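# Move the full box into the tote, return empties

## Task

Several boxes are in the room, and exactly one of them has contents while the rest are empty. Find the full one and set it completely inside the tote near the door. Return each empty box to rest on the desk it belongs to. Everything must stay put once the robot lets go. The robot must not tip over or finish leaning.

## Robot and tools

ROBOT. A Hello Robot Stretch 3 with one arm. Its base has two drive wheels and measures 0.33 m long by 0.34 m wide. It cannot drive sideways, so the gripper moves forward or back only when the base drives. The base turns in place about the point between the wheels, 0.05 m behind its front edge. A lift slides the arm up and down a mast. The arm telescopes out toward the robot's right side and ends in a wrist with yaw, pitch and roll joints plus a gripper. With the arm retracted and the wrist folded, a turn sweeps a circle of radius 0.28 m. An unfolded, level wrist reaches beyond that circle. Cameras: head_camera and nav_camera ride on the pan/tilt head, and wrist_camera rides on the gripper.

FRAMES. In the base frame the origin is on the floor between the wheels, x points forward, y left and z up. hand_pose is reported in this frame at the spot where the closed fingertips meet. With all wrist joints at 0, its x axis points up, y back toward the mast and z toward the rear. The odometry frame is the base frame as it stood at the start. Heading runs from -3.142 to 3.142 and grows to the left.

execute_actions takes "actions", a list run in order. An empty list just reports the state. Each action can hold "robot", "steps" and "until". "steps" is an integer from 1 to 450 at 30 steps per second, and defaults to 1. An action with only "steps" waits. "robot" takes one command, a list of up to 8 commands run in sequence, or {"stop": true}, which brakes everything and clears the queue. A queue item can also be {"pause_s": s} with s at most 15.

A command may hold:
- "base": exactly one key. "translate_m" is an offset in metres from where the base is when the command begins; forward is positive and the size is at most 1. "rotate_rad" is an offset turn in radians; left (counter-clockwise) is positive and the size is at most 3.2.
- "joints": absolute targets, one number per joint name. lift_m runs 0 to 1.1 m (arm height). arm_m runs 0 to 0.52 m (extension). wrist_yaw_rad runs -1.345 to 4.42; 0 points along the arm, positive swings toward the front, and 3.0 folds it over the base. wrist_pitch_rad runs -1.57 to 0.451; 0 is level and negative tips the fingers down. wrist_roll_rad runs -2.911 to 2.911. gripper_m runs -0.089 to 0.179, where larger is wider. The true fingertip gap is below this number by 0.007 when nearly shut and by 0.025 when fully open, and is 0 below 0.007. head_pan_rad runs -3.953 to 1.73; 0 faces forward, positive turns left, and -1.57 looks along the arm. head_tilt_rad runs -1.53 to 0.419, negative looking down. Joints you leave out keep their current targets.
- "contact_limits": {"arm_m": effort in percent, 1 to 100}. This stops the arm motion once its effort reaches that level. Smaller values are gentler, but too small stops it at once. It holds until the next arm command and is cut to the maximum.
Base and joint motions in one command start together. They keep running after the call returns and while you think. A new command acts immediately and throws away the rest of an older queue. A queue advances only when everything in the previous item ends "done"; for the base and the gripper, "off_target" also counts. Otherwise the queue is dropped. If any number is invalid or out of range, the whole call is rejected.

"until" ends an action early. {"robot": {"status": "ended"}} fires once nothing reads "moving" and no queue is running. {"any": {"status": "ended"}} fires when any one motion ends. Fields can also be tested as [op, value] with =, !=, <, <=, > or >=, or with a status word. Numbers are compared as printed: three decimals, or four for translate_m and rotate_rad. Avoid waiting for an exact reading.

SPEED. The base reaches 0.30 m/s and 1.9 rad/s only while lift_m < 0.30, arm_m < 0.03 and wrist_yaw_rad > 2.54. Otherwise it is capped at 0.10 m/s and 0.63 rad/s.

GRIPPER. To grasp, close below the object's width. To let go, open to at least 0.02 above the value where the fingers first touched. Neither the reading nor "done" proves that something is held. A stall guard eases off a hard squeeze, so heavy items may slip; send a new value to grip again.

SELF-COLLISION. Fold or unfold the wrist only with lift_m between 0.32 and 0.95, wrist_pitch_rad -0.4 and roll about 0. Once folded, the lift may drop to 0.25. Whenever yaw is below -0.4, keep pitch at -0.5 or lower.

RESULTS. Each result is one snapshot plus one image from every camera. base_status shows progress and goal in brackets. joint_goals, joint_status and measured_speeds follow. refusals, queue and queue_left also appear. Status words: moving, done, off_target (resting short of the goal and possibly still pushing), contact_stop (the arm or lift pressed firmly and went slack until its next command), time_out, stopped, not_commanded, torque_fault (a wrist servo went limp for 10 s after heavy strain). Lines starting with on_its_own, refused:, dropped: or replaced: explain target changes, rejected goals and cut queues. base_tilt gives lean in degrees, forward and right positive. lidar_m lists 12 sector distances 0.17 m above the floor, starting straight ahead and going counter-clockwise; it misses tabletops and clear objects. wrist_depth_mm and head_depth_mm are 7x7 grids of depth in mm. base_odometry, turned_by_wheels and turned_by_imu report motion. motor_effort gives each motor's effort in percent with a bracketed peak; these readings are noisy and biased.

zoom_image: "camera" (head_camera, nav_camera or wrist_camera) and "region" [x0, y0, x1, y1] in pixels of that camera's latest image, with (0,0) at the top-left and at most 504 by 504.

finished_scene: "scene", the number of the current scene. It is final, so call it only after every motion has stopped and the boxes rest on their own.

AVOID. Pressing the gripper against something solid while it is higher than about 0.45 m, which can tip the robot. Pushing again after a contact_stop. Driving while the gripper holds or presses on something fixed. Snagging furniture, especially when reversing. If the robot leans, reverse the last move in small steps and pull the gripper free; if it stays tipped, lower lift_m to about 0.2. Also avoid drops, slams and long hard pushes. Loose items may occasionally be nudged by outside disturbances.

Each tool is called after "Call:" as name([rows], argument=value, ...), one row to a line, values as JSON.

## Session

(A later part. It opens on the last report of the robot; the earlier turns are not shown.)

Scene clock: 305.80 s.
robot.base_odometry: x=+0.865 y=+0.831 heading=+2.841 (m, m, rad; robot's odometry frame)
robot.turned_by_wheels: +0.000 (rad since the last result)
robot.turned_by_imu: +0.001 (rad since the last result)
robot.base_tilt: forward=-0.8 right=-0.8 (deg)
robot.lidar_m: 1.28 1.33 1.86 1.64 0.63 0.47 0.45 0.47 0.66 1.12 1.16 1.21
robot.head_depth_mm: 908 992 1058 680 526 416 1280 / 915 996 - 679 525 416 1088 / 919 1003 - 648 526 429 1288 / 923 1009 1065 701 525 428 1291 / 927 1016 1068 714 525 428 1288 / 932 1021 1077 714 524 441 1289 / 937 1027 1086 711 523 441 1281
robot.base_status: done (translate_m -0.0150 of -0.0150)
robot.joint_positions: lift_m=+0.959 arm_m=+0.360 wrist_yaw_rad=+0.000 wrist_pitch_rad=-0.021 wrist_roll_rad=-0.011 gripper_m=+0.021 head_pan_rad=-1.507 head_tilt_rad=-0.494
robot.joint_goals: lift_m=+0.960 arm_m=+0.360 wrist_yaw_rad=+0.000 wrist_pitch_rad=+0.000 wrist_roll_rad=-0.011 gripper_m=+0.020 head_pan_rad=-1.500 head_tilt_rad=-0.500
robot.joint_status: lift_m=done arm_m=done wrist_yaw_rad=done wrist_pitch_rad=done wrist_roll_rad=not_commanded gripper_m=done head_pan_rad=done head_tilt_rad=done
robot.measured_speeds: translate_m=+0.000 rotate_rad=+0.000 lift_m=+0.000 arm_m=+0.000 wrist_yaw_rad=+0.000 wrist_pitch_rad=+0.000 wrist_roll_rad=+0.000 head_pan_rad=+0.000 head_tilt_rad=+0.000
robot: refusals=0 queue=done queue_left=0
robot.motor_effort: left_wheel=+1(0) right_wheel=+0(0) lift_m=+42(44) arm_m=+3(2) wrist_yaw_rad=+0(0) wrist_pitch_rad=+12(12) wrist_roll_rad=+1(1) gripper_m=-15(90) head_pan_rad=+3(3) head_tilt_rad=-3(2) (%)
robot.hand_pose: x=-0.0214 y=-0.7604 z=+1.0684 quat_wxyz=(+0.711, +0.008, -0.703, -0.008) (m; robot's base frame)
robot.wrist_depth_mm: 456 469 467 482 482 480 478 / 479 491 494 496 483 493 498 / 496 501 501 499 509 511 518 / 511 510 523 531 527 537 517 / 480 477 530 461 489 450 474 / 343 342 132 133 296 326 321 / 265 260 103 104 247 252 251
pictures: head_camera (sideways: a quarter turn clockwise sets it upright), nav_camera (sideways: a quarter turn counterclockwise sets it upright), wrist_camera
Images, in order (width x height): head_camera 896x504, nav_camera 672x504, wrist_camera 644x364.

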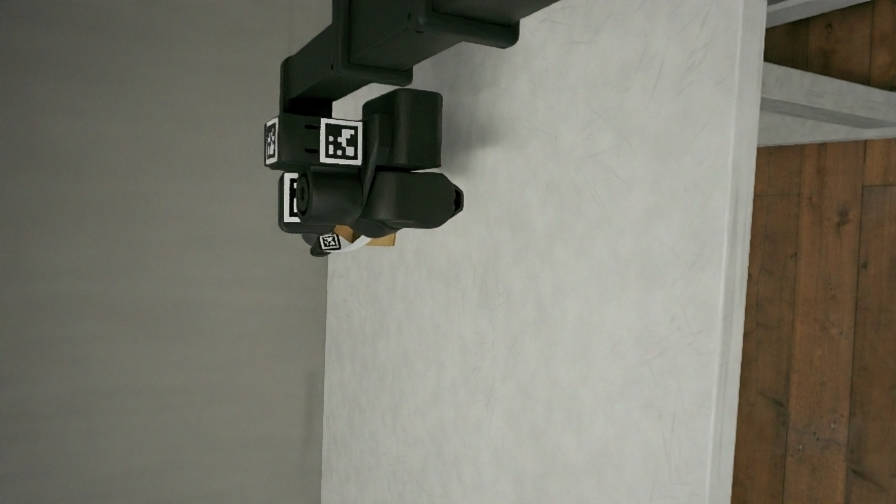

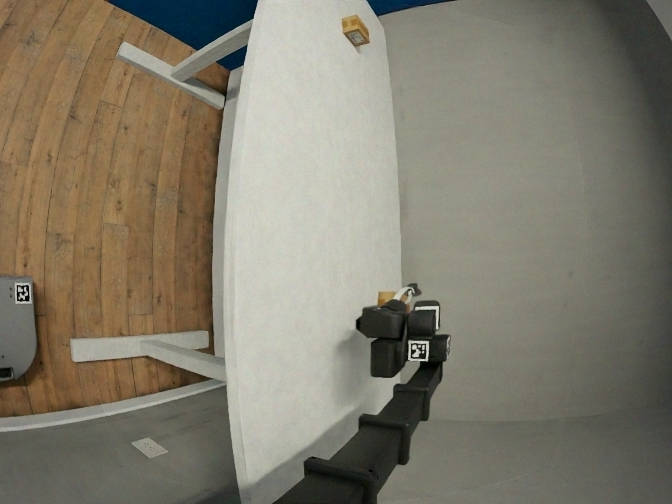

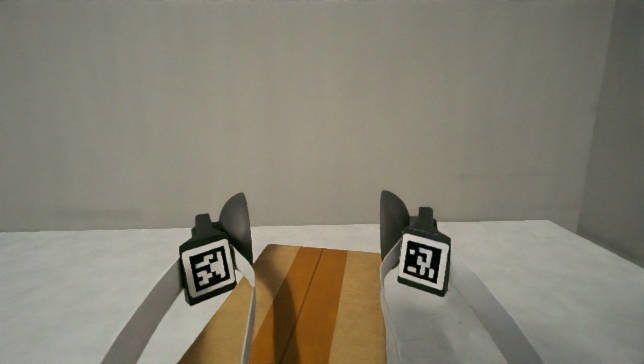

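Call:
execute_actions([
  {"robot": [{"joints": {"lift_m": 0.903}}, {"joints": {"gripper_m": 0.15}}, {"joints": {"arm_m": 0.0, "lift_m": 0.95}}], "steps": 450, "until": {"robot": {"status": "ended"}}},
])

Scene clock: 315.00 s.
robot.base_odometry: x=+0.865 y=+0.831 heading=+2.841 (m, m, rad; robot's odometry frame)
robot.turned_by_wheels: +0.000 (rad since the last result)
robot.turned_by_imu: +0.002 (rad since the last result)
robot.base_tilt: forward=-0.8 right=-0.8 (deg)
robot.lidar_m: 1.28 1.34 1.86 1.63 0.63 0.47 0.45 0.47 0.66 1.12 1.16 1.21
robot.head_depth_mm: 911 992 1045 715 526 - - / 912 998 1049 715 547 - - / 921 1002 1056 701 580 - - / 923 1010 1061 708 535 435 1288 / 929 1017 1073 751 507 428 1291 / 939 1019 1077 712 525 442 1292 / 940 1027 1084 710 524 441 1286
robot.base_status: done (translate_m -0.0150 of -0.0150)
robot.joint_positions: lift_m=+0.949 arm_m=+0.002 wrist_yaw_rad=+0.000 wrist_pitch_rad=-0.022 wrist_roll_rad=-0.011 gripper_m=+0.150 head_pan_rad=-1.507 head_tilt_rad=-0.494
robot.joint_goals: lift_m=+0.950 arm_m=+0.000 wrist_yaw_rad=+0.000 wrist_pitch_rad=+0.000 wrist_roll_rad=-0.011 gripper_m=+0.150 head_pan_rad=-1.500 head_tilt_rad=-0.500
robot.joint_status: lift_m=done arm_m=done wrist_yaw_rad=done wrist_pitch_rad=done wrist_roll_rad=not_commanded gripper_m=done head_pan_rad=done head_tilt_rad=done
robot.measured_speeds: translate_m=+0.000 rotate_rad=+0.000 lift_m=+0.000 arm_m=+0.000 wrist_yaw_rad=+0.000 wrist_pitch_rad=+0.000 wrist_roll_rad=+0.000 head_pan_rad=+0.000 head_tilt_rad=+0.000
robot: refusals=0 queue=done queue_left=0
robot.motor_effort: left_wheel=+0(0) right_wheel=+0(1) lift_m=+42(44) arm_m=-3(2) wrist_yaw_rad=+1(1) wrist_pitch_rad=+12(13) wrist_roll_rad=+1(1) gripper_m=+1(81) head_pan_rad=+2(3) head_tilt_rad=-3(1) (%)
robot.hand_pose: x=-0.0214 y=-0.4028 z=+1.0583 quat_wxyz=(+0.711, +0.008, -0.703, -0.008) (m; robot's base frame)
robot.wrist_depth_mm: 757 797 800 809 827 718 493 / 807 828 832 862 811 729 499 / 842 863 860 888 872 747 505 / 806 771 763 730 713 691 496 / 464 492 443 434 434 - 468 / 338 310 320 309 311 287 317 / 240 251 247 245 243 241 240
pictures: head_camera (sideways: a quarter turn clockwise sets it upright), nav_camera (sideways: a quarter turn counterclockwise sets it upright), wrist_camera
Images, in order (width x height): head_camera 896x504, nav_camera 672x504, wrist_camera 644x364.

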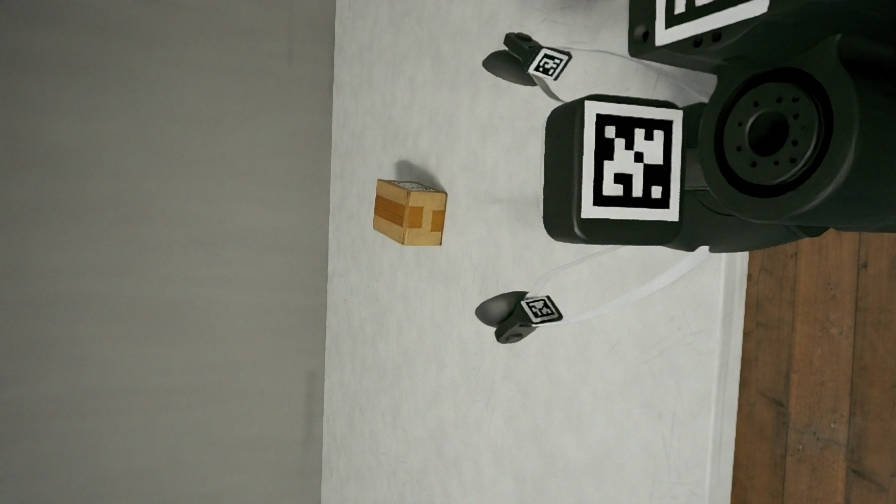

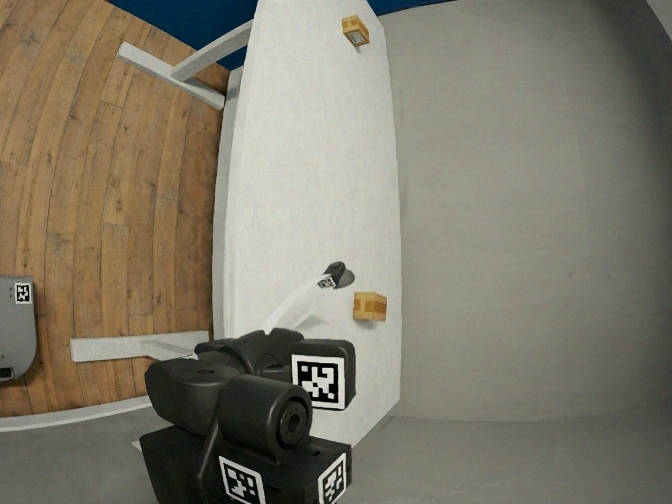

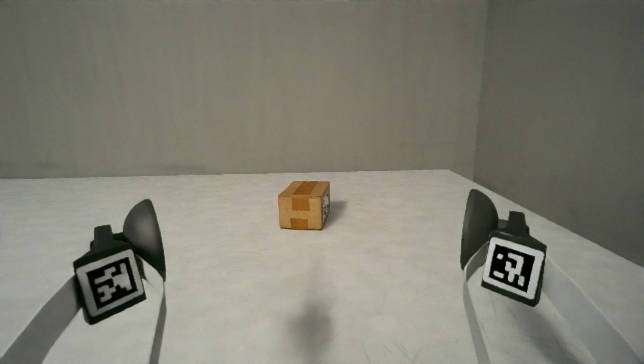

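Call:
execute_actions([
  {"robot": [{"base": {"rotate_rad": 1.17}, "joints": {"head_pan_rad": 0.0, "head_tilt_rad": -0.3}}, {"joints": {"wrist_pitch_rad": -0.4, "wrist_yaw_rad": 3.0, "gripper_m": 0.04, "lift_m": 0.34}}, {"joints": {"lift_m": 0.25}}], "steps": 450, "until": {"robot": {"status": "ended"}}},
])

Scene clock: 361.83 s.
robot.base_odometry: x=+0.865 y=+0.831 heading=-2.273 (m, m, rad; robot's odometry frame)
robot.turned_by_wheels: +1.170 (rad since the last result)
robot.turned_by_imu: +1.189 (rad since the last result)
robot.base_tilt: forward=-0.8 right=-0.9 (deg)
robot.lidar_m: 2.65 1.13 0.56 0.46 0.45 0.50 0.68 1.12 1.22 1.21 1.28 1.40
robot.head_depth_mm: 1658 1726 1778 1848 1922 1861 1477 / 2745 2930 3097 3269 2303 1888 1481 / 2604 2777 2941 3124 2596 1884 1482 / 2516 2642 2814 3009 2587 1882 1474 / 2419 2521 2671 2853 2601 1893 1479 / 2286 2399 2542 2693 2572 1895 1474 / 2210 2324 2438 2576 2451 1879 1477
robot.base_status: done (rotate_rad +1.1698 of +1.1700)
robot.joint_positions: lift_m=+0.251 arm_m=+0.002 wrist_yaw_rad=+2.999 wrist_pitch_rad=-0.417 wrist_roll_rad=-0.011 gripper_m=+0.040 head_pan_rad=-0.007 head_tilt_rad=-0.310
robot.joint_goals: lift_m=+0.250 arm_m=+0.000 wrist_yaw_rad=+3.000 wrist_pitch_rad=-0.400 wrist_roll_rad=-0.011 gripper_m=+0.040 head_pan_rad=+0.000 head_tilt_rad=-0.300
robot.joint_status: lift_m=done arm_m=done wrist_yaw_rad=done wrist_pitch_rad=done wrist_roll_rad=not_commanded gripper_m=done head_pan_rad=done head_tilt_rad=done
robot.measured_speeds: translate_m=+0.000 rotate_rad=+0.000 lift_m=+0.000 arm_m=+0.000 wrist_yaw_rad=+0.000 wrist_pitch_rad=+0.000 wrist_roll_rad=+0.000 head_pan_rad=+0.000 head_tilt_rad=+0.000
robot: refusals=0 queue=done queue_left=0
robot.motor_effort: left_wheel=-2(4) right_wheel=+3(5) lift_m=+12(41) arm_m=-3(3) wrist_yaw_rad=+0(2) wrist_pitch_rad=+10(13) wrist_roll_rad=+1(1) gripper_m=+0(81) head_pan_rad=+4(47) head_tilt_rad=+5(19) (%)
robot.hand_pose: x=+0.0108 y=+0.0752 z=+0.2637 quat_wxyz=(+0.195, +0.696, +0.098, +0.684) (m; robot's base frame)
robot.wrist_depth_mm: 350 - 454 532 629 799 - / 375 - 502 594 703 894 - / 404 - 538 615 738 810 803 / 434 - 591 646 631 641 633 / 446 495 - 545 537 527 522 / 451 - - - 433 448 447 / - - - - 391 387 387
pictures: head_camera (sideways: a quarter turn clockwise sets it upright), nav_camera (sideways: a quarter turn counterclockwise sets it upright), wrist_camera
Images, in order (width x height): head_camera 896x504, nav_camera 672x504, wrist_camera 644x364.

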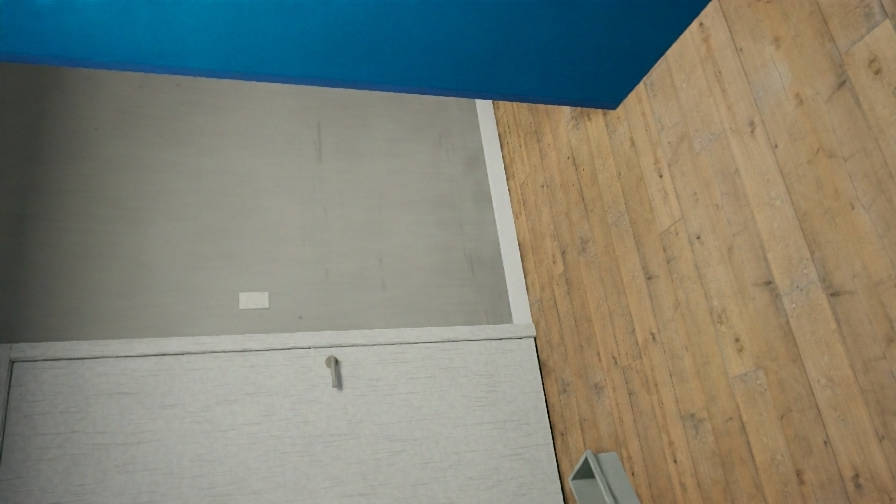

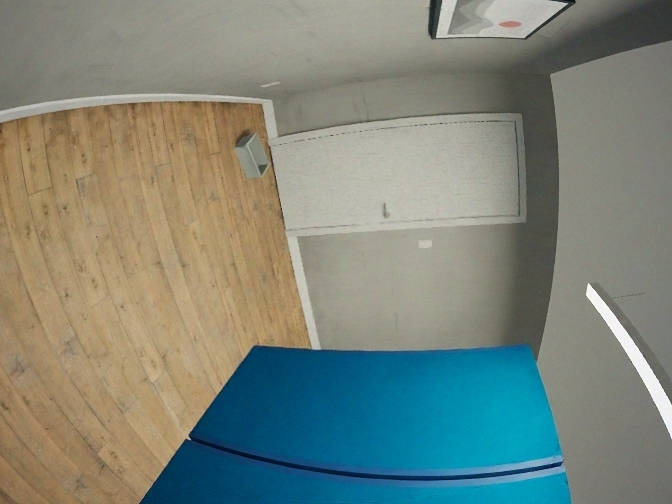

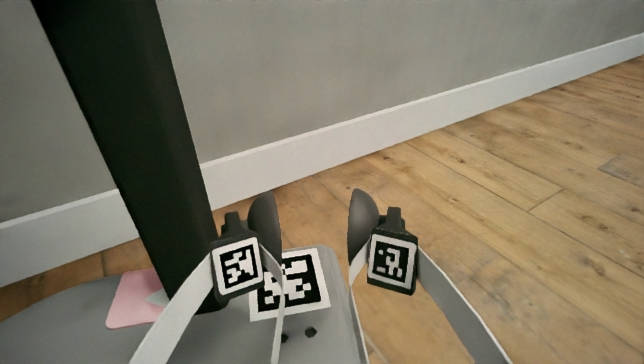

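Call:
execute_actions([
  {"robot": [{"base": {"translate_m": 1.0}}, {"base": {"translate_m": 1.0}}, {"base": {"translate_m": 0.18}}], "steps": 450, "until": {"robot": {"status": "ended"}}},
])

Scene clock: 377.40 s.
robot.base_odometry: x=-0.542 y=-0.834 heading=-2.273 (m, m, rad; robot's odometry frame)
robot.turned_by_wheels: +0.000 (rad since the last result)
robot.turned_by_imu: +0.006 (rad since the last result)
robot.base_tilt: forward=-0.8 right=-0.9 (deg)
robot.lidar_m: 0.62 0.58 0.65 1.01 1.25 1.36 2.13 1.22 0.61 0.61 1.52 0.76
robot.head_depth_mm: 620 662 709 765 828 904 996 / 592 629 672 723 778 846 926 / 565 600 640 684 733 795 863 / 542 574 610 649 695 751 812 / 520 549 581 620 661 708 762 / 500 526 552 591 628 670 721 / 482 506 534 565 599 637 682
robot.base_status: done (translate_m +0.1800 of +0.1800)
robot.joint_positions: lift_m=+0.251 arm_m=+0.002 wrist_yaw_rad=+2.999 wrist_pitch_rad=-0.417 wrist_roll_rad=-0.011 gripper_m=+0.040 head_pan_rad=-0.007 head_tilt_rad=-0.308
robot.joint_goals: lift_m=+0.250 arm_m=+0.000 wrist_yaw_rad=+3.000 wrist_pitch_rad=-0.400 wrist_roll_rad=-0.011 gripper_m=+0.040 head_pan_rad=+0.000 head_tilt_rad=-0.300
robot.joint_status: lift_m=done arm_m=done wrist_yaw_rad=done wrist_pitch_rad=done wrist_roll_rad=not_commanded gripper_m=done head_pan_rad=done head_tilt_rad=done
robot.measured_speeds: translate_m=+0.000 rotate_rad=+0.000 lift_m=+0.000 arm_m=+0.000 wrist_yaw_rad=+0.000 wrist_pitch_rad=+0.000 wrist_roll_rad=+0.000 head_pan_rad=+0.000 head_tilt_rad=+0.000
robot: refusals=0 queue=done queue_left=0
robot.motor_effort: left_wheel=-3(8) right_wheel=+2(8) lift_m=+12(12) arm_m=-3(3) wrist_yaw_rad=+1(1) wrist_pitch_rad=+10(10) wrist_roll_rad=+1(1) gripper_m=+0(0) head_pan_rad=+4(3) head_tilt_rad=+2(4) (%)
robot.hand_pose: x=+0.0106 y=+0.0752 z=+0.2636 quat_wxyz=(+0.195, +0.696, +0.098, +0.684) (m; robot's base frame)
robot.wrist_depth_mm: 878 - - - 751 588 477 / 997 - 899 - 804 612 490 / 800 - 758 810 787 631 514 / 656 - 647 643 649 633 530 / 532 531 - 545 521 521 514 / 460 - - - 442 447 445 / - - - - 388 391 392
pictures: head_camera (sideways: a quarter turn clockwise sets it upright), nav_camera (sideways: a quarter turn counterclockwise sets it upright), wrist_camera
Images, in order (width x height): head_camera 896x504, nav_camera 672x504, wrist_camera 644x364.

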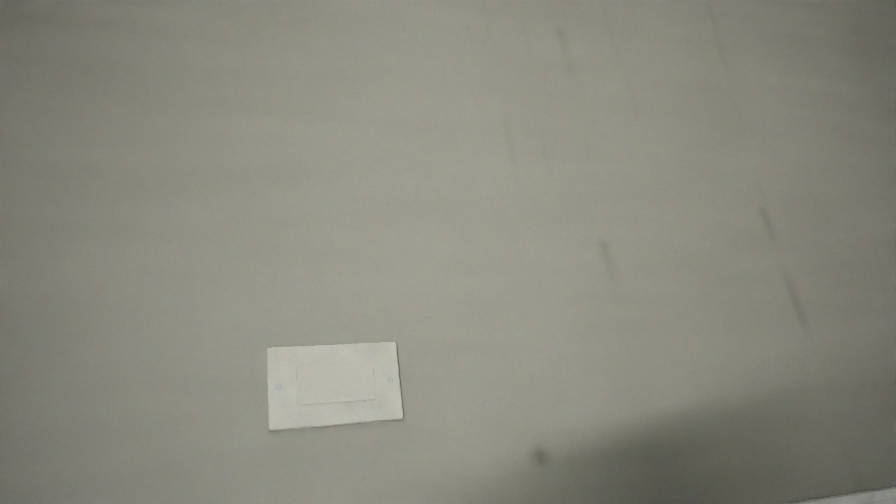

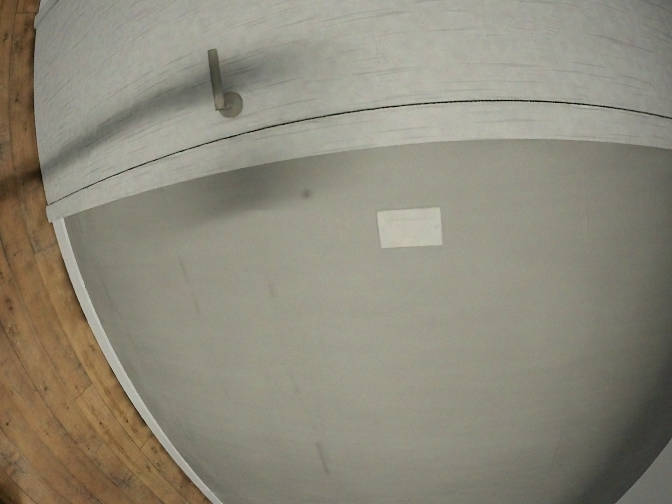

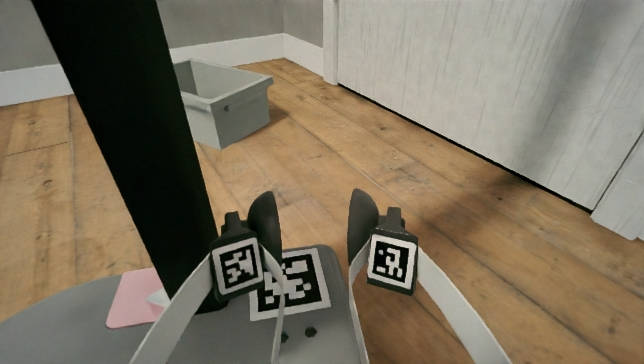

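Call:
execute_actions([
  {"robot": {"base": {"rotate_rad": -1.169}, "joints": {"head_tilt_rad": -0.25}}, "steps": 450, "until": {"robot": {"status": "ended"}}},
])

Scene clock: 384.53 s.
robot.base_odometry: x=-0.542 y=-0.834 heading=+2.842 (m, m, rad; robot's odometry frame)
robot.turned_by_wheels: -1.169 (rad since the last result)
robot.turned_by_imu: -1.183 (rad since the last result)
robot.base_tilt: forward=-0.8 right=-0.9 (deg)
robot.lidar_m: 2.15 0.84 0.63 0.58 0.62 0.86 1.24 1.30 1.81 1.73 0.68 0.61
robot.head_depth_mm: 3103 3247 3407 3579 2534 1030 1029 / 3140 3235 3380 3626 2847 2014 1556 / 3085 3262 3388 3583 2817 2007 1551 / 3074 3235 3403 3647 2864 2017 1556 / 3103 3245 3464 3616 2849 2017 1554 / 2842 2853 2854 2837 2572 2025 1557 / 1867 1866 1865 1863 1881 1823 1554
robot.base_status: done (rotate_rad -1.1688 of -1.1690)
robot.joint_positions: lift_m=+0.251 arm_m=+0.002 wrist_yaw_rad=+2.999 wrist_pitch_rad=-0.417 wrist_roll_rad=-0.011 gripper_m=+0.040 head_pan_rad=-0.007 head_tilt_rad=-0.260
robot.joint_goals: lift_m=+0.250 arm_m=+0.000 wrist_yaw_rad=+3.000 wrist_pitch_rad=-0.400 wrist_roll_rad=-0.011 gripper_m=+0.040 head_pan_rad=+0.000 head_tilt_rad=-0.250
robot.joint_status: lift_m=done arm_m=done wrist_yaw_rad=done wrist_pitch_rad=done wrist_roll_rad=not_commanded gripper_m=done head_pan_rad=done head_tilt_rad=done
robot.measured_speeds: translate_m=+0.000 rotate_rad=+0.000 lift_m=+0.000 arm_m=+0.000 wrist_yaw_rad=+0.000 wrist_pitch_rad=+0.000 wrist_roll_rad=+0.000 head_pan_rad=+0.000 head_tilt_rad=+0.000
robot: refusals=0 queue=done queue_left=0
robot.motor_effort: left_wheel=+2(9) right_wheel=-2(6) lift_m=+12(11) arm_m=-3(3) wrist_yaw_rad=+1(1) wrist_pitch_rad=+10(10) wrist_roll_rad=+1(1) gripper_m=-1(0) head_pan_rad=+4(3) head_tilt_rad=+5(10) (%)
robot.hand_pose: x=+0.0106 y=+0.0752 z=+0.2636 quat_wxyz=(+0.195, +0.696, +0.098, +0.684) (m; robot's base frame)
robot.wrist_depth_mm: 525 - 574 599 626 664 708 / 552 - 612 665 699 747 773 / 613 - 679 714 739 751 807 / 644 - 666 636 662 644 645 / 535 535 - 563 523 528 526 / 459 - - - 432 442 443 / - - - - 391 391 391
pictures: head_camera (sideways: a quarter turn clockwise sets it upright), nav_camera (sideways: a quarter turn counterclockwise sets it upright), wrist_camera
Images, in order (width x height): head_camera 896x504, nav_camera 672x504, wrist_camera 644x364.

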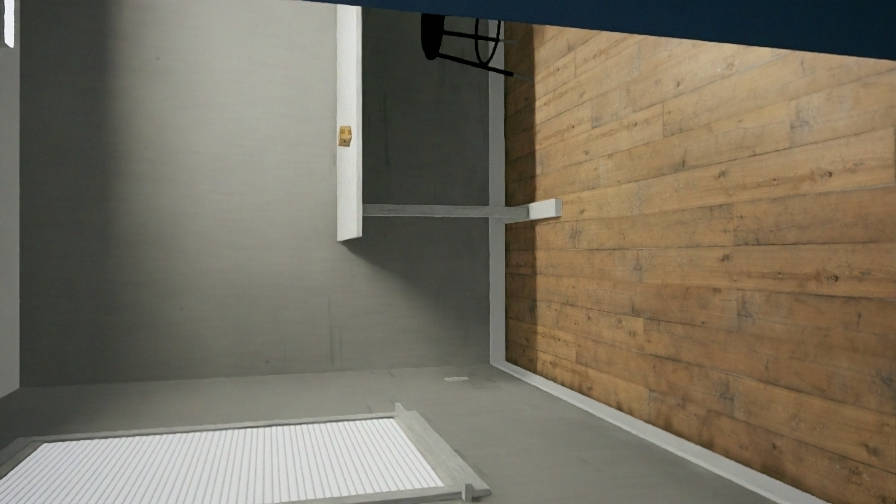

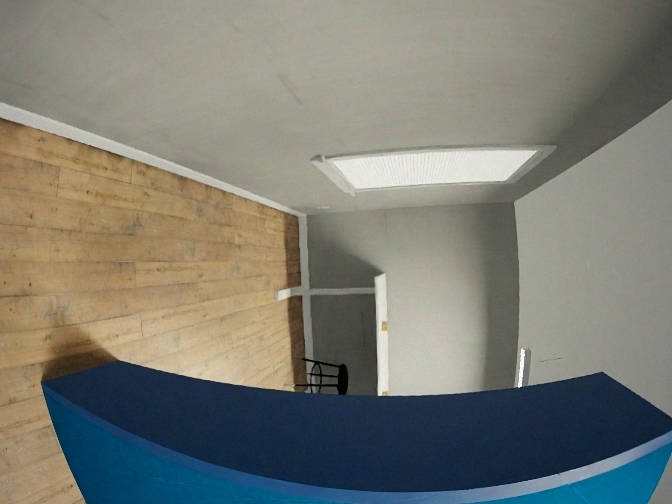

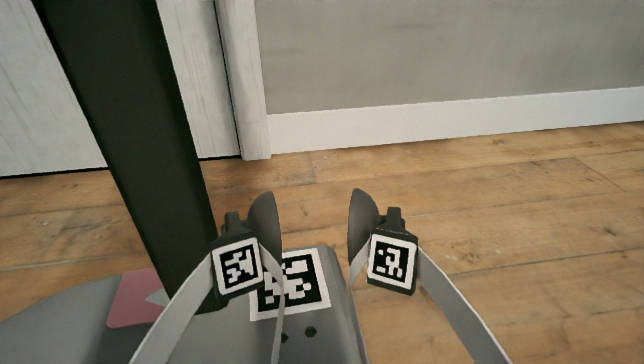

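Call:
execute_actions([
  {"robot": {"base": {"translate_m": 1.0}, "joints": {"head_pan_rad": -0.9, "head_tilt_rad": -0.3}}, "steps": 450, "until": {"robot": {"status": "ended"}}},
])

Scene clock: 393.03 s.
robot.base_odometry: x=-1.497 y=-0.539 heading=+2.842 (m, m, rad; robot's odometry frame)
robot.turned_by_wheels: +0.000 (rad since the last result)
robot.turned_by_imu: +0.003 (rad since the last result)
robot.base_tilt: forward=-0.9 right=-0.9 (deg)
robot.lidar_m: 2.03 0.81 0.60 0.58 0.61 0.85 2.24 0.52 0.39 0.38 3.08 2.46
robot.head_depth_mm: 2910 3026 3107 3287 2627 1905 1501 / 3101 3264 3331 3422 2620 1911 1492 / 3318 3489 3676 3787 2647 1920 1500 / 3453 3670 3837 3910 2661 1921 1499 / 3122 3291 3446 3589 2664 1918 1498 / 2838 2957 3044 3228 2581 1911 1491 / 2564 2648 2705 2827 2503 1916 1502
robot.base_status: done (translate_m +1.0000 of +1.0000)
robot.joint_positions: lift_m=+0.251 arm_m=+0.002 wrist_yaw_rad=+2.999 wrist_pitch_rad=-0.417 wrist_roll_rad=-0.011 gripper_m=+0.040 head_pan_rad=-0.893 head_tilt_rad=-0.297
robot.joint_goals: lift_m=+0.250 arm_m=+0.000 wrist_yaw_rad=+3.000 wrist_pitch_rad=-0.400 wrist_roll_rad=-0.011 gripper_m=+0.040 head_pan_rad=-0.900 head_tilt_rad=-0.300
robot.joint_status: lift_m=done arm_m=done wrist_yaw_rad=done wrist_pitch_rad=done wrist_roll_rad=not_commanded gripper_m=done head_pan_rad=done head_tilt_rad=done
robot.measured_speeds: translate_m=+0.000 rotate_rad=+0.000 lift_m=+0.000 arm_m=+0.000 wrist_yaw_rad=+0.000 wrist_pitch_rad=+0.000 wrist_roll_rad=+0.000 head_pan_rad=+0.000 head_tilt_rad=+0.000
robot: refusals=0 queue=done queue_left=0
robot.motor_effort: left_wheel=+3(9) right_wheel=-3(6) lift_m=+12(12) arm_m=-3(3) wrist_yaw_rad=+1(0) wrist_pitch_rad=+10(10) wrist_roll_rad=+1(1) gripper_m=+0(0) head_pan_rad=-5(45) head_tilt_rad=-1(6) (%)
robot.hand_pose: x=+0.0106 y=+0.0752 z=+0.2636 quat_wxyz=(+0.195, +0.696, +0.098, +0.684) (m; robot's base frame)
robot.wrist_depth_mm: 513 - 556 592 607 634 666 / 545 - 599 640 674 728 733 / 605 - 651 679 713 745 761 / 628 - 668 641 645 646 635 / 540 533 - 552 526 524 534 / 469 - - - 433 453 448 / - - - - 391 385 390
pictures: head_camera (sideways: a quarter turn clockwise sets it upright), nav_camera (sideways: a quarter turn counterclockwise sets it upright), wrist_camera
Images, in order (width x height): head_camera 896x504, nav_camera 672x504, wrist_camera 644x364.

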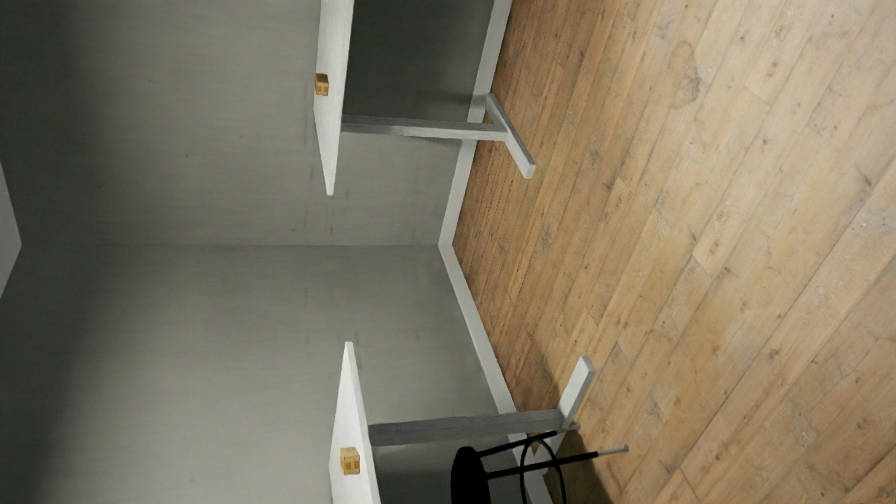

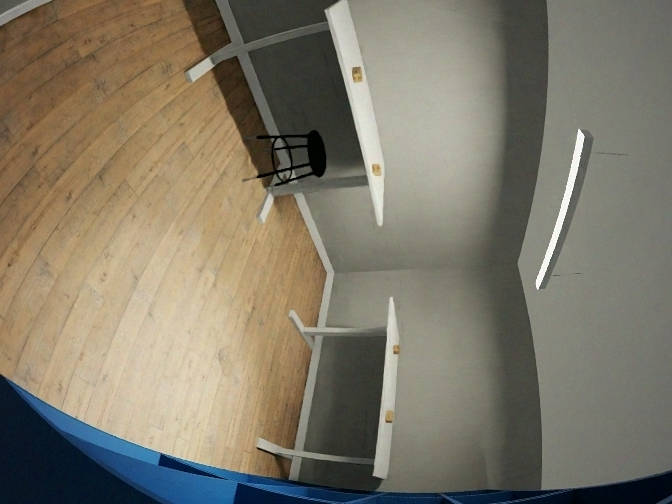

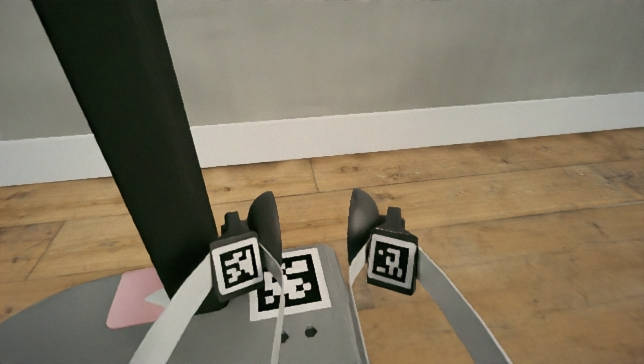

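Call:
execute_actions([
  {"robot": [{"base": {"translate_m": 1.0}, "joints": {"head_pan_rad": -0.5}}, {"base": {"translate_m": 0.3}}, {"base": {"rotate_rad": 1.571}, "joints": {"head_pan_rad": -1.9, "head_tilt_rad": -0.3}}], "steps": 450, "until": {"robot": {"status": "ended"}}},
])

Scene clock: 457.30 s.
robot.base_odometry: x=-2.739 y=-0.155 heading=-1.871 (m, m, rad; robot's odometry frame)
robot.turned_by_wheels: +1.571 (rad since the last result)
robot.turned_by_imu: +1.595 (rad since the last result)
robot.base_tilt: forward=-0.8 right=-0.9 (deg)
robot.lidar_m: 0.54 0.57 0.80 1.43 1.42 2.61 2.76 1.25 0.82 1.22 0.74 0.56
robot.head_depth_mm: 1206 1278 1364 1162 718 1689 1493 / 1166 1237 1316 1162 719 589 1490 / 1126 1193 1263 1163 717 564 1450 / 1090 1155 1222 1166 718 964 1100 / 1059 1118 1176 1166 1315 1429 1474 / 1029 1081 1145 1209 1287 1374 1439 / 997 1048 1104 1166 1239 1317 1393
robot.base_status: done (rotate_rad +1.5708 of +1.5710)
robot.joint_positions: lift_m=+0.251 arm_m=+0.002 wrist_yaw_rad=+2.999 wrist_pitch_rad=-0.417 wrist_roll_rad=-0.011 gripper_m=+0.040 head_pan_rad=-1.893 head_tilt_rad=-0.297
robot.joint_goals: lift_m=+0.250 arm_m=+0.000 wrist_yaw_rad=+3.000 wrist_pitch_rad=-0.400 wrist_roll_rad=-0.011 gripper_m=+0.040 head_pan_rad=-1.900 head_tilt_rad=-0.300
robot.joint_status: lift_m=done arm_m=done wrist_yaw_rad=done wrist_pitch_rad=done wrist_roll_rad=not_commanded gripper_m=done head_pan_rad=done head_tilt_rad=done
robot.measured_speeds: translate_m=+0.000 rotate_rad=+0.000 lift_m=+0.000 arm_m=+0.000 wrist_yaw_rad=+0.000 wrist_pitch_rad=+0.000 wrist_roll_rad=+0.000 head_pan_rad=+0.000 head_tilt_rad=+0.000
robot: refusals=0 queue=done queue_left=0
robot.motor_effort: left_wheel=-3(9) right_wheel=+2(10) lift_m=+12(12) arm_m=-3(3) wrist_yaw_rad=+0(0) wrist_pitch_rad=+10(10) wrist_roll_rad=+1(1) gripper_m=+0(0) head_pan_rad=-4(45) head_tilt_rad=-1(1) (%)
robot.hand_pose: x=+0.0106 y=+0.0751 z=+0.2636 quat_wxyz=(+0.195, +0.696, +0.098, +0.684) (m; robot's base frame)
robot.wrist_depth_mm: - - - - - 753 555 / - - - - - 782 564 / 832 - 862 841 804 749 559 / 638 - 663 651 631 644 555 / 541 532 - 544 528 525 515 / 464 - - - 430 443 446 / - - - - 382 388 389
pictures: head_camera (sideways: a quarter turn clockwise sets it upright), nav_camera (sideways: a quarter turn counterclockwise sets it upright), wrist_camera
Images, in order (width x height): head_camera 896x504, nav_camera 672x504, wrist_camera 644x364.

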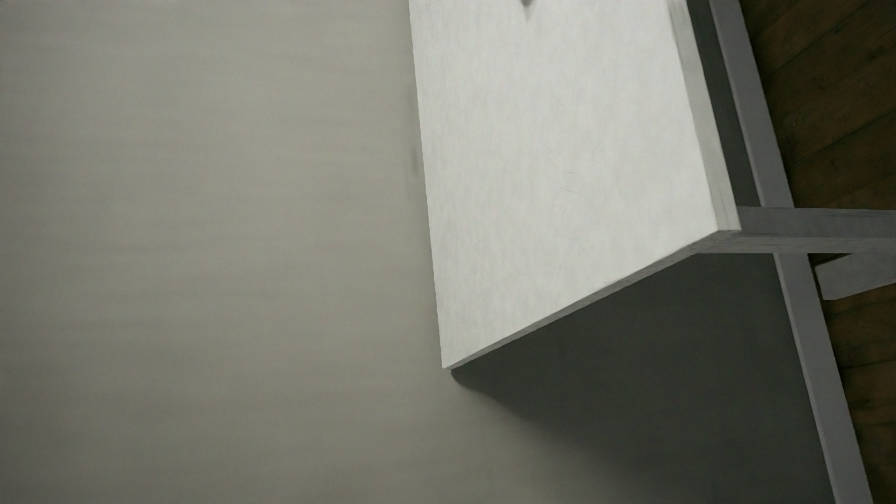

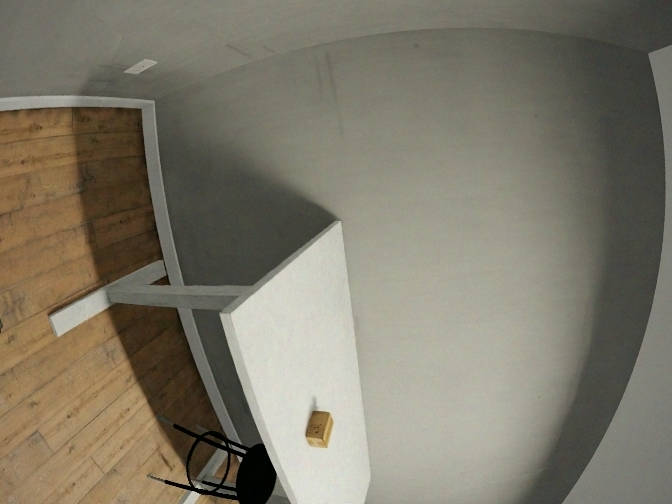

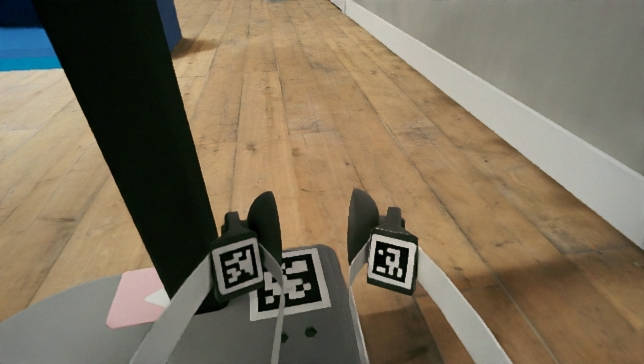

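Call:
execute_actions([
  {"robot": {"joints": {"head_pan_rad": -2.5, "head_tilt_rad": -0.55}}, "steps": 200, "until": {"robot": {"status": "ended"}}},
])

Scene clock: 470.57 s.
robot.base_odometry: x=-2.739 y=-0.155 heading=-1.871 (m, m, rad; robot's odometry frame)
robot.turned_by_wheels: +0.000 (rad since the last result)
robot.turned_by_imu: +0.001 (rad since the last result)
robot.base_tilt: forward=-0.9 right=-0.9 (deg)
robot.lidar_m: 0.54 0.57 0.80 1.42 1.42 2.62 2.76 1.25 0.82 1.22 0.74 0.56
robot.head_depth_mm: 2654 2847 3225 2453 1868 1505 1255 / 2241 2313 1209 2359 1798 1500 1254 / 1905 1808 1027 1617 1860 1495 1248 / 1676 1725 959 1549 1787 1493 1254 / 1485 1568 858 753 1859 1503 1250 / 1338 1428 953 679 1803 1493 1247 / 1221 1300 953 648 1663 1498 1194
robot.base_status: done (rotate_rad +1.5708 of +1.5710)
robot.joint_positions: lift_m=+0.251 arm_m=+0.002 wrist_yaw_rad=+2.999 wrist_pitch_rad=-0.417 wrist_roll_rad=-0.011 gripper_m=+0.040 head_pan_rad=-2.493 head_tilt_rad=-0.543
robot.joint_goals: lift_m=+0.250 arm_m=+0.000 wrist_yaw_rad=+3.000 wrist_pitch_rad=-0.400 wrist_roll_rad=-0.011 gripper_m=+0.040 head_pan_rad=-2.500 head_tilt_rad=-0.550
robot.joint_status: lift_m=done arm_m=done wrist_yaw_rad=done wrist_pitch_rad=done wrist_roll_rad=not_commanded gripper_m=done head_pan_rad=done head_tilt_rad=done
robot.measured_speeds: translate_m=+0.000 rotate_rad=+0.000 lift_m=+0.000 arm_m=+0.000 wrist_yaw_rad=+0.000 wrist_pitch_rad=+0.000 wrist_roll_rad=+0.000 head_pan_rad=+0.000 head_tilt_rad=+0.000
robot: refusals=0 queue=done queue_left=0
robot.motor_effort: left_wheel=-2(2) right_wheel=+2(2) lift_m=+12(12) arm_m=-3(3) wrist_yaw_rad=+1(1) wrist_pitch_rad=+10(10) wrist_roll_rad=+1(1) gripper_m=+0(0) head_pan_rad=-4(36) head_tilt_rad=-3(17) (%)
robot.hand_pose: x=+0.0106 y=+0.0751 z=+0.2636 quat_wxyz=(+0.195, +0.696, +0.098, +0.684) (m; robot's base frame)
robot.wrist_depth_mm: - - - - - 739 544 / - - - - - 783 552 / 850 - 854 831 817 745 563 / 640 - 660 638 637 643 557 / 536 539 - 544 533 533 518 / 473 - - - 437 452 447 / - - - - 389 388 392
pictures: head_camera (sideways: a quarter turn clockwise sets it upright), nav_camera (sideways: a quarter turn counterclockwise sets it upright), wrist_camera
Images, in order (width x height): head_camera 896x504, nav_camera 672x504, wrist_camera 644x364.

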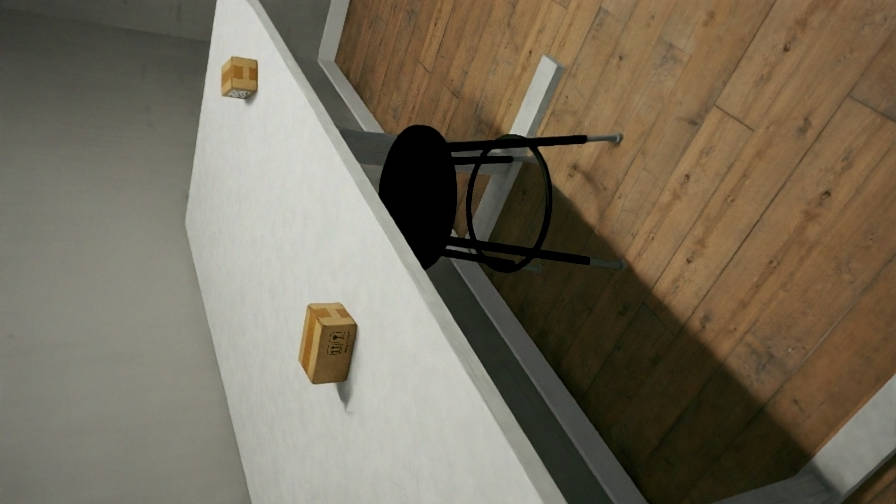

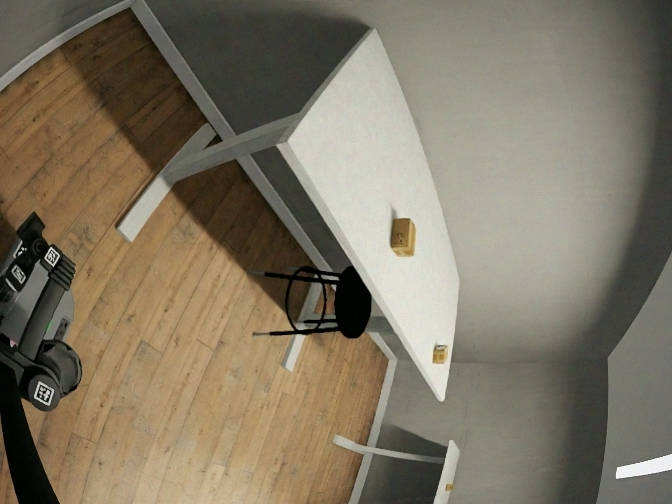

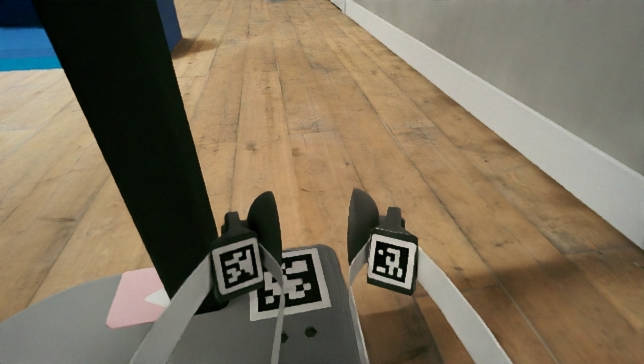

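Call:
execute_actions([
  {"robot": [{"base": {"translate_m": -0.55}, "joints": {"head_pan_rad": -1.57, "head_tilt_rad": -0.5}}, {"joints": {"lift_m": 0.36}}, {"joints": {"lift_m": 0.95, "wrist_yaw_rad": 0.0, "gripper_m": 0.15}}, {"joints": {"wrist_pitch_rad": 0.0}}], "steps": 450, "until": {"robot": {"status": "ended"}}},
  {"steps": 300, "until": {"robot": {"status": "ended"}}},
])

Scene clock: 531.07 s.
robot.base_odometry: x=-2.577 y=+0.371 heading=-1.871 (m, m, rad; robot's odometry frame)
robot.turned_by_wheels: +0.000 (rad since the last result)
robot.turned_by_imu: +0.002 (rad since the last result)
robot.base_tilt: forward=-0.8 right=-0.8 (deg)
robot.lidar_m: 1.09 1.15 1.62 1.38 1.91 2.18 2.22 0.82 0.87 0.80 0.79 1.12
robot.head_depth_mm: 993 1080 1070 696 538 - - / 990 1086 1069 714 517 - - / 992 1084 1065 608 - - - / 991 1085 1059 695 - - - / 993 1082 1061 693 525 1523 1280 / 994 1083 1062 693 536 1153 1219 / 991 1086 1055 692 534 1540 1271
robot.base_status: done (translate_m -0.5500 of -0.5500)
robot.joint_positions: lift_m=+0.949 arm_m=+0.002 wrist_yaw_rad=+0.002 wrist_pitch_rad=-0.026 wrist_roll_rad=-0.011 gripper_m=+0.150 head_pan_rad=-1.577 head_tilt_rad=-0.507
robot.joint_goals: lift_m=+0.950 arm_m=+0.000 wrist_yaw_rad=+0.000 wrist_pitch_rad=+0.000 wrist_roll_rad=-0.011 gripper_m=+0.150 head_pan_rad=-1.570 head_tilt_rad=-0.500
robot.joint_status: lift_m=done arm_m=done wrist_yaw_rad=done wrist_pitch_rad=done wrist_roll_rad=not_commanded gripper_m=done head_pan_rad=done head_tilt_rad=done
robot.measured_speeds: translate_m=+0.000 rotate_rad=+0.000 lift_m=+0.000 arm_m=+0.000 wrist_yaw_rad=+0.000 wrist_pitch_rad=+0.000 wrist_roll_rad=+0.000 head_pan_rad=+0.000 head_tilt_rad=+0.000
robot: refusals=0 queue=done queue_left=0
robot.motor_effort: left_wheel=-3(9) right_wheel=+3(6) lift_m=+43(44) arm_m=-3(3) wrist_yaw_rad=-1(2) wrist_pitch_rad=+15(15) wrist_roll_rad=+1(1) gripper_m=+0(84) head_pan_rad=+4(43) head_tilt_rad=+3(6) (%)
robot.hand_pose: x=-0.0210 y=-0.4026 z=+1.0573 quat_wxyz=(+0.711, +0.010, -0.703, -0.009) (m; robot's base frame)
robot.wrist_depth_mm: 880 874 889 862 881 900 874 / 882 874 905 893 907 961 943 / 899 911 939 946 934 955 948 / 949 943 739 724 699 694 675 / 471 491 438 382 396 - 420 / 345 308 316 313 307 283 311 / 238 245 242 241 240 238 236
pictures: head_camera (sideways: a quarter turn clockwise sets it upright), nav_camera (sideways: a quarter turn counterclockwise sets it upright), wrist_camera
Images, in order (width x height): head_camera 896x504, nav_camera 672x504, wrist_camera 644x364.

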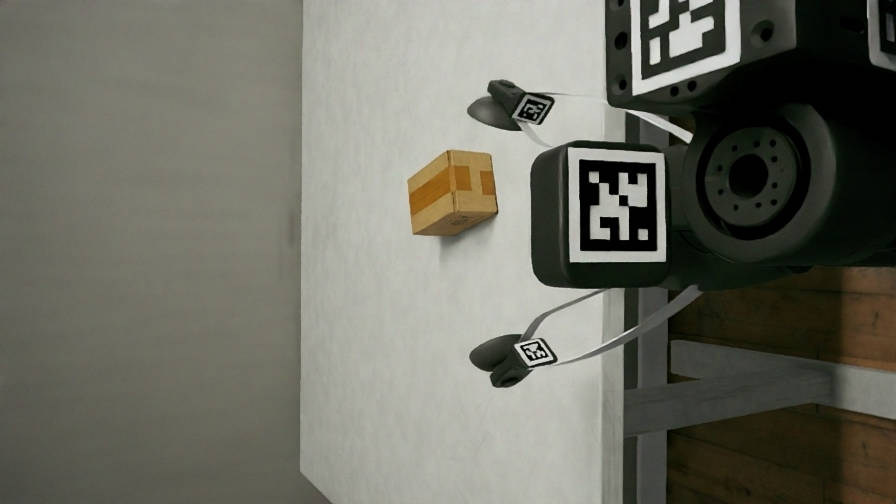

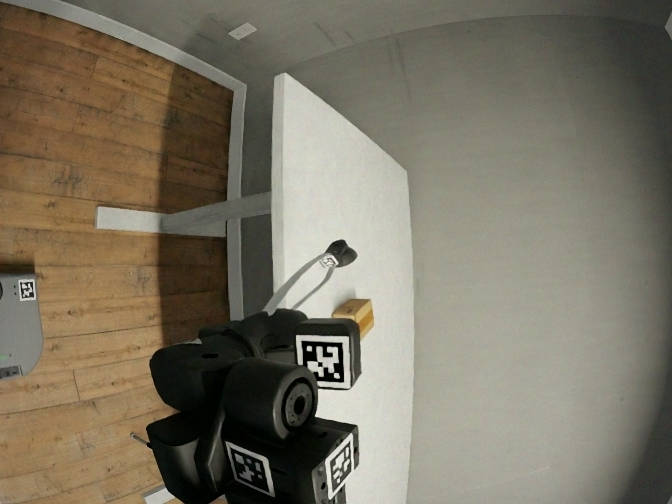

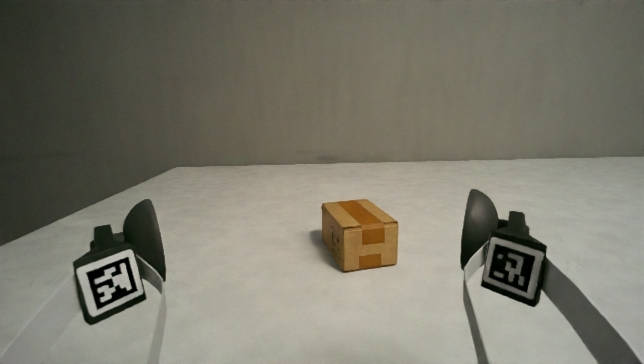

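Call:
execute_actions(actions=[])

Scene clock: 550.47 s.
robot.base_odometry: x=-2.577 y=+0.371 heading=-1.871 (m, m, rad; robot's odometry frame)
robot.turned_by_wheels: +0.000 (rad since the last result)
robot.turned_by_imu: +0.000 (rad since the last result)
robot.base_tilt: forward=-0.8 right=-0.9 (deg)
robot.lidar_m: 1.09 1.15 1.61 1.38 1.92 2.19 2.21 0.82 0.87 0.80 0.79 1.12
robot.head_depth_mm: 989 1081 1064 696 537 - - / 990 1083 1067 713 517 - - / 989 1084 1068 608 - - - / 990 1086 1063 694 - - - / 993 1084 1061 694 525 1524 1278 / 992 1087 1058 694 535 1155 1219 / 997 1086 1058 693 534 1536 1276
robot.base_status: done (translate_m -0.5500 of -0.5500)
robot.joint_positions: lift_m=+0.949 arm_m=+0.002 wrist_yaw_rad=+0.002 wrist_pitch_rad=-0.026 wrist_roll_rad=-0.011 gripper_m=+0.150 head_pan_rad=-1.577 head_tilt_rad=-0.507
robot.joint_goals: lift_m=+0.950 arm_m=+0.000 wrist_yaw_rad=+0.000 wrist_pitch_rad=+0.000 wrist_roll_rad=-0.011 gripper_m=+0.150 head_pan_rad=-1.570 head_tilt_rad=-0.500
robot.joint_status: lift_m=done arm_m=done wrist_yaw_rad=done wrist_pitch_rad=done wrist_roll_rad=not_commanded gripper_m=done head_pan_rad=done head_tilt_rad=done
robot.measured_speeds: translate_m=+0.000 rotate_rad=+0.000 lift_m=+0.000 arm_m=+0.000 wrist_yaw_rad=+0.000 wrist_pitch_rad=+0.000 wrist_roll_rad=+0.000 head_pan_rad=+0.000 head_tilt_rad=+0.000
robot: refusals=0 queue=done queue_left=0
robot.motor_effort: left_wheel=-3(2) right_wheel=+3(3) lift_m=+42(42) arm_m=-3(3) wrist_yaw_rad=+0(2) wrist_pitch_rad=+15(14) wrist_roll_rad=+1(1) gripper_m=+0(0) head_pan_rad=+5(3) head_tilt_rad=+3(5) (%)
robot.hand_pose: x=-0.0210 y=-0.4026 z=+1.0573 quat_wxyz=(+0.711, +0.010, -0.703, -0.009) (m; robot's base frame)
robot.wrist_depth_mm: 845 869 865 890 881 884 890 / 886 894 874 917 924 913 963 / 919 935 895 931 956 925 951 / 988 971 727 733 684 690 671 / 472 492 445 383 398 - 413 / 343 313 315 315 310 283 311 / 238 248 245 244 241 240 237
pictures: head_camera (sideways: a quarter turn clockwise sets it upright), nav_camera (sideways: a quarter turn counterclockwise sets it upright), wrist_camera
Images, in order (width x height): head_camera 896x504, nav_camera 672x504, wrist_camera 644x364.

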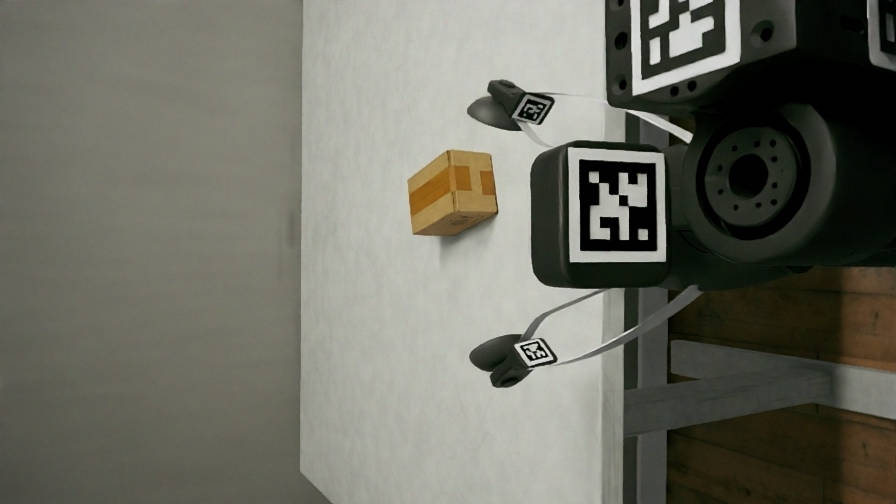

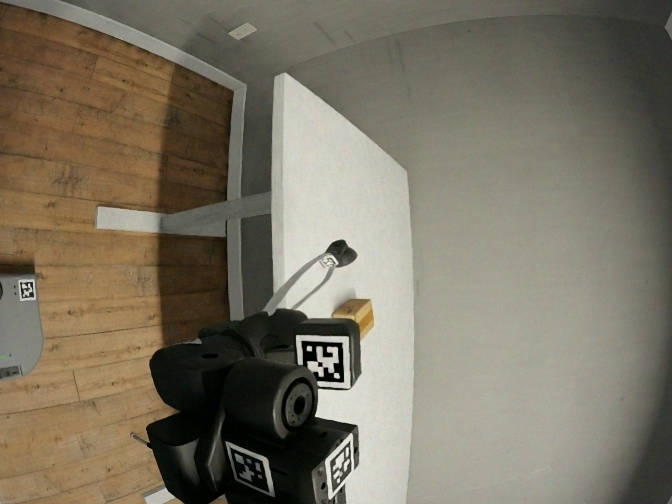

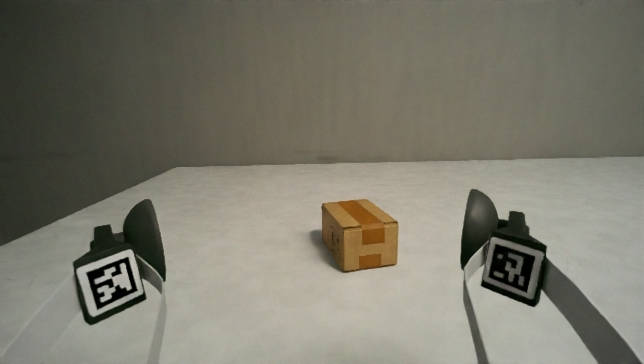

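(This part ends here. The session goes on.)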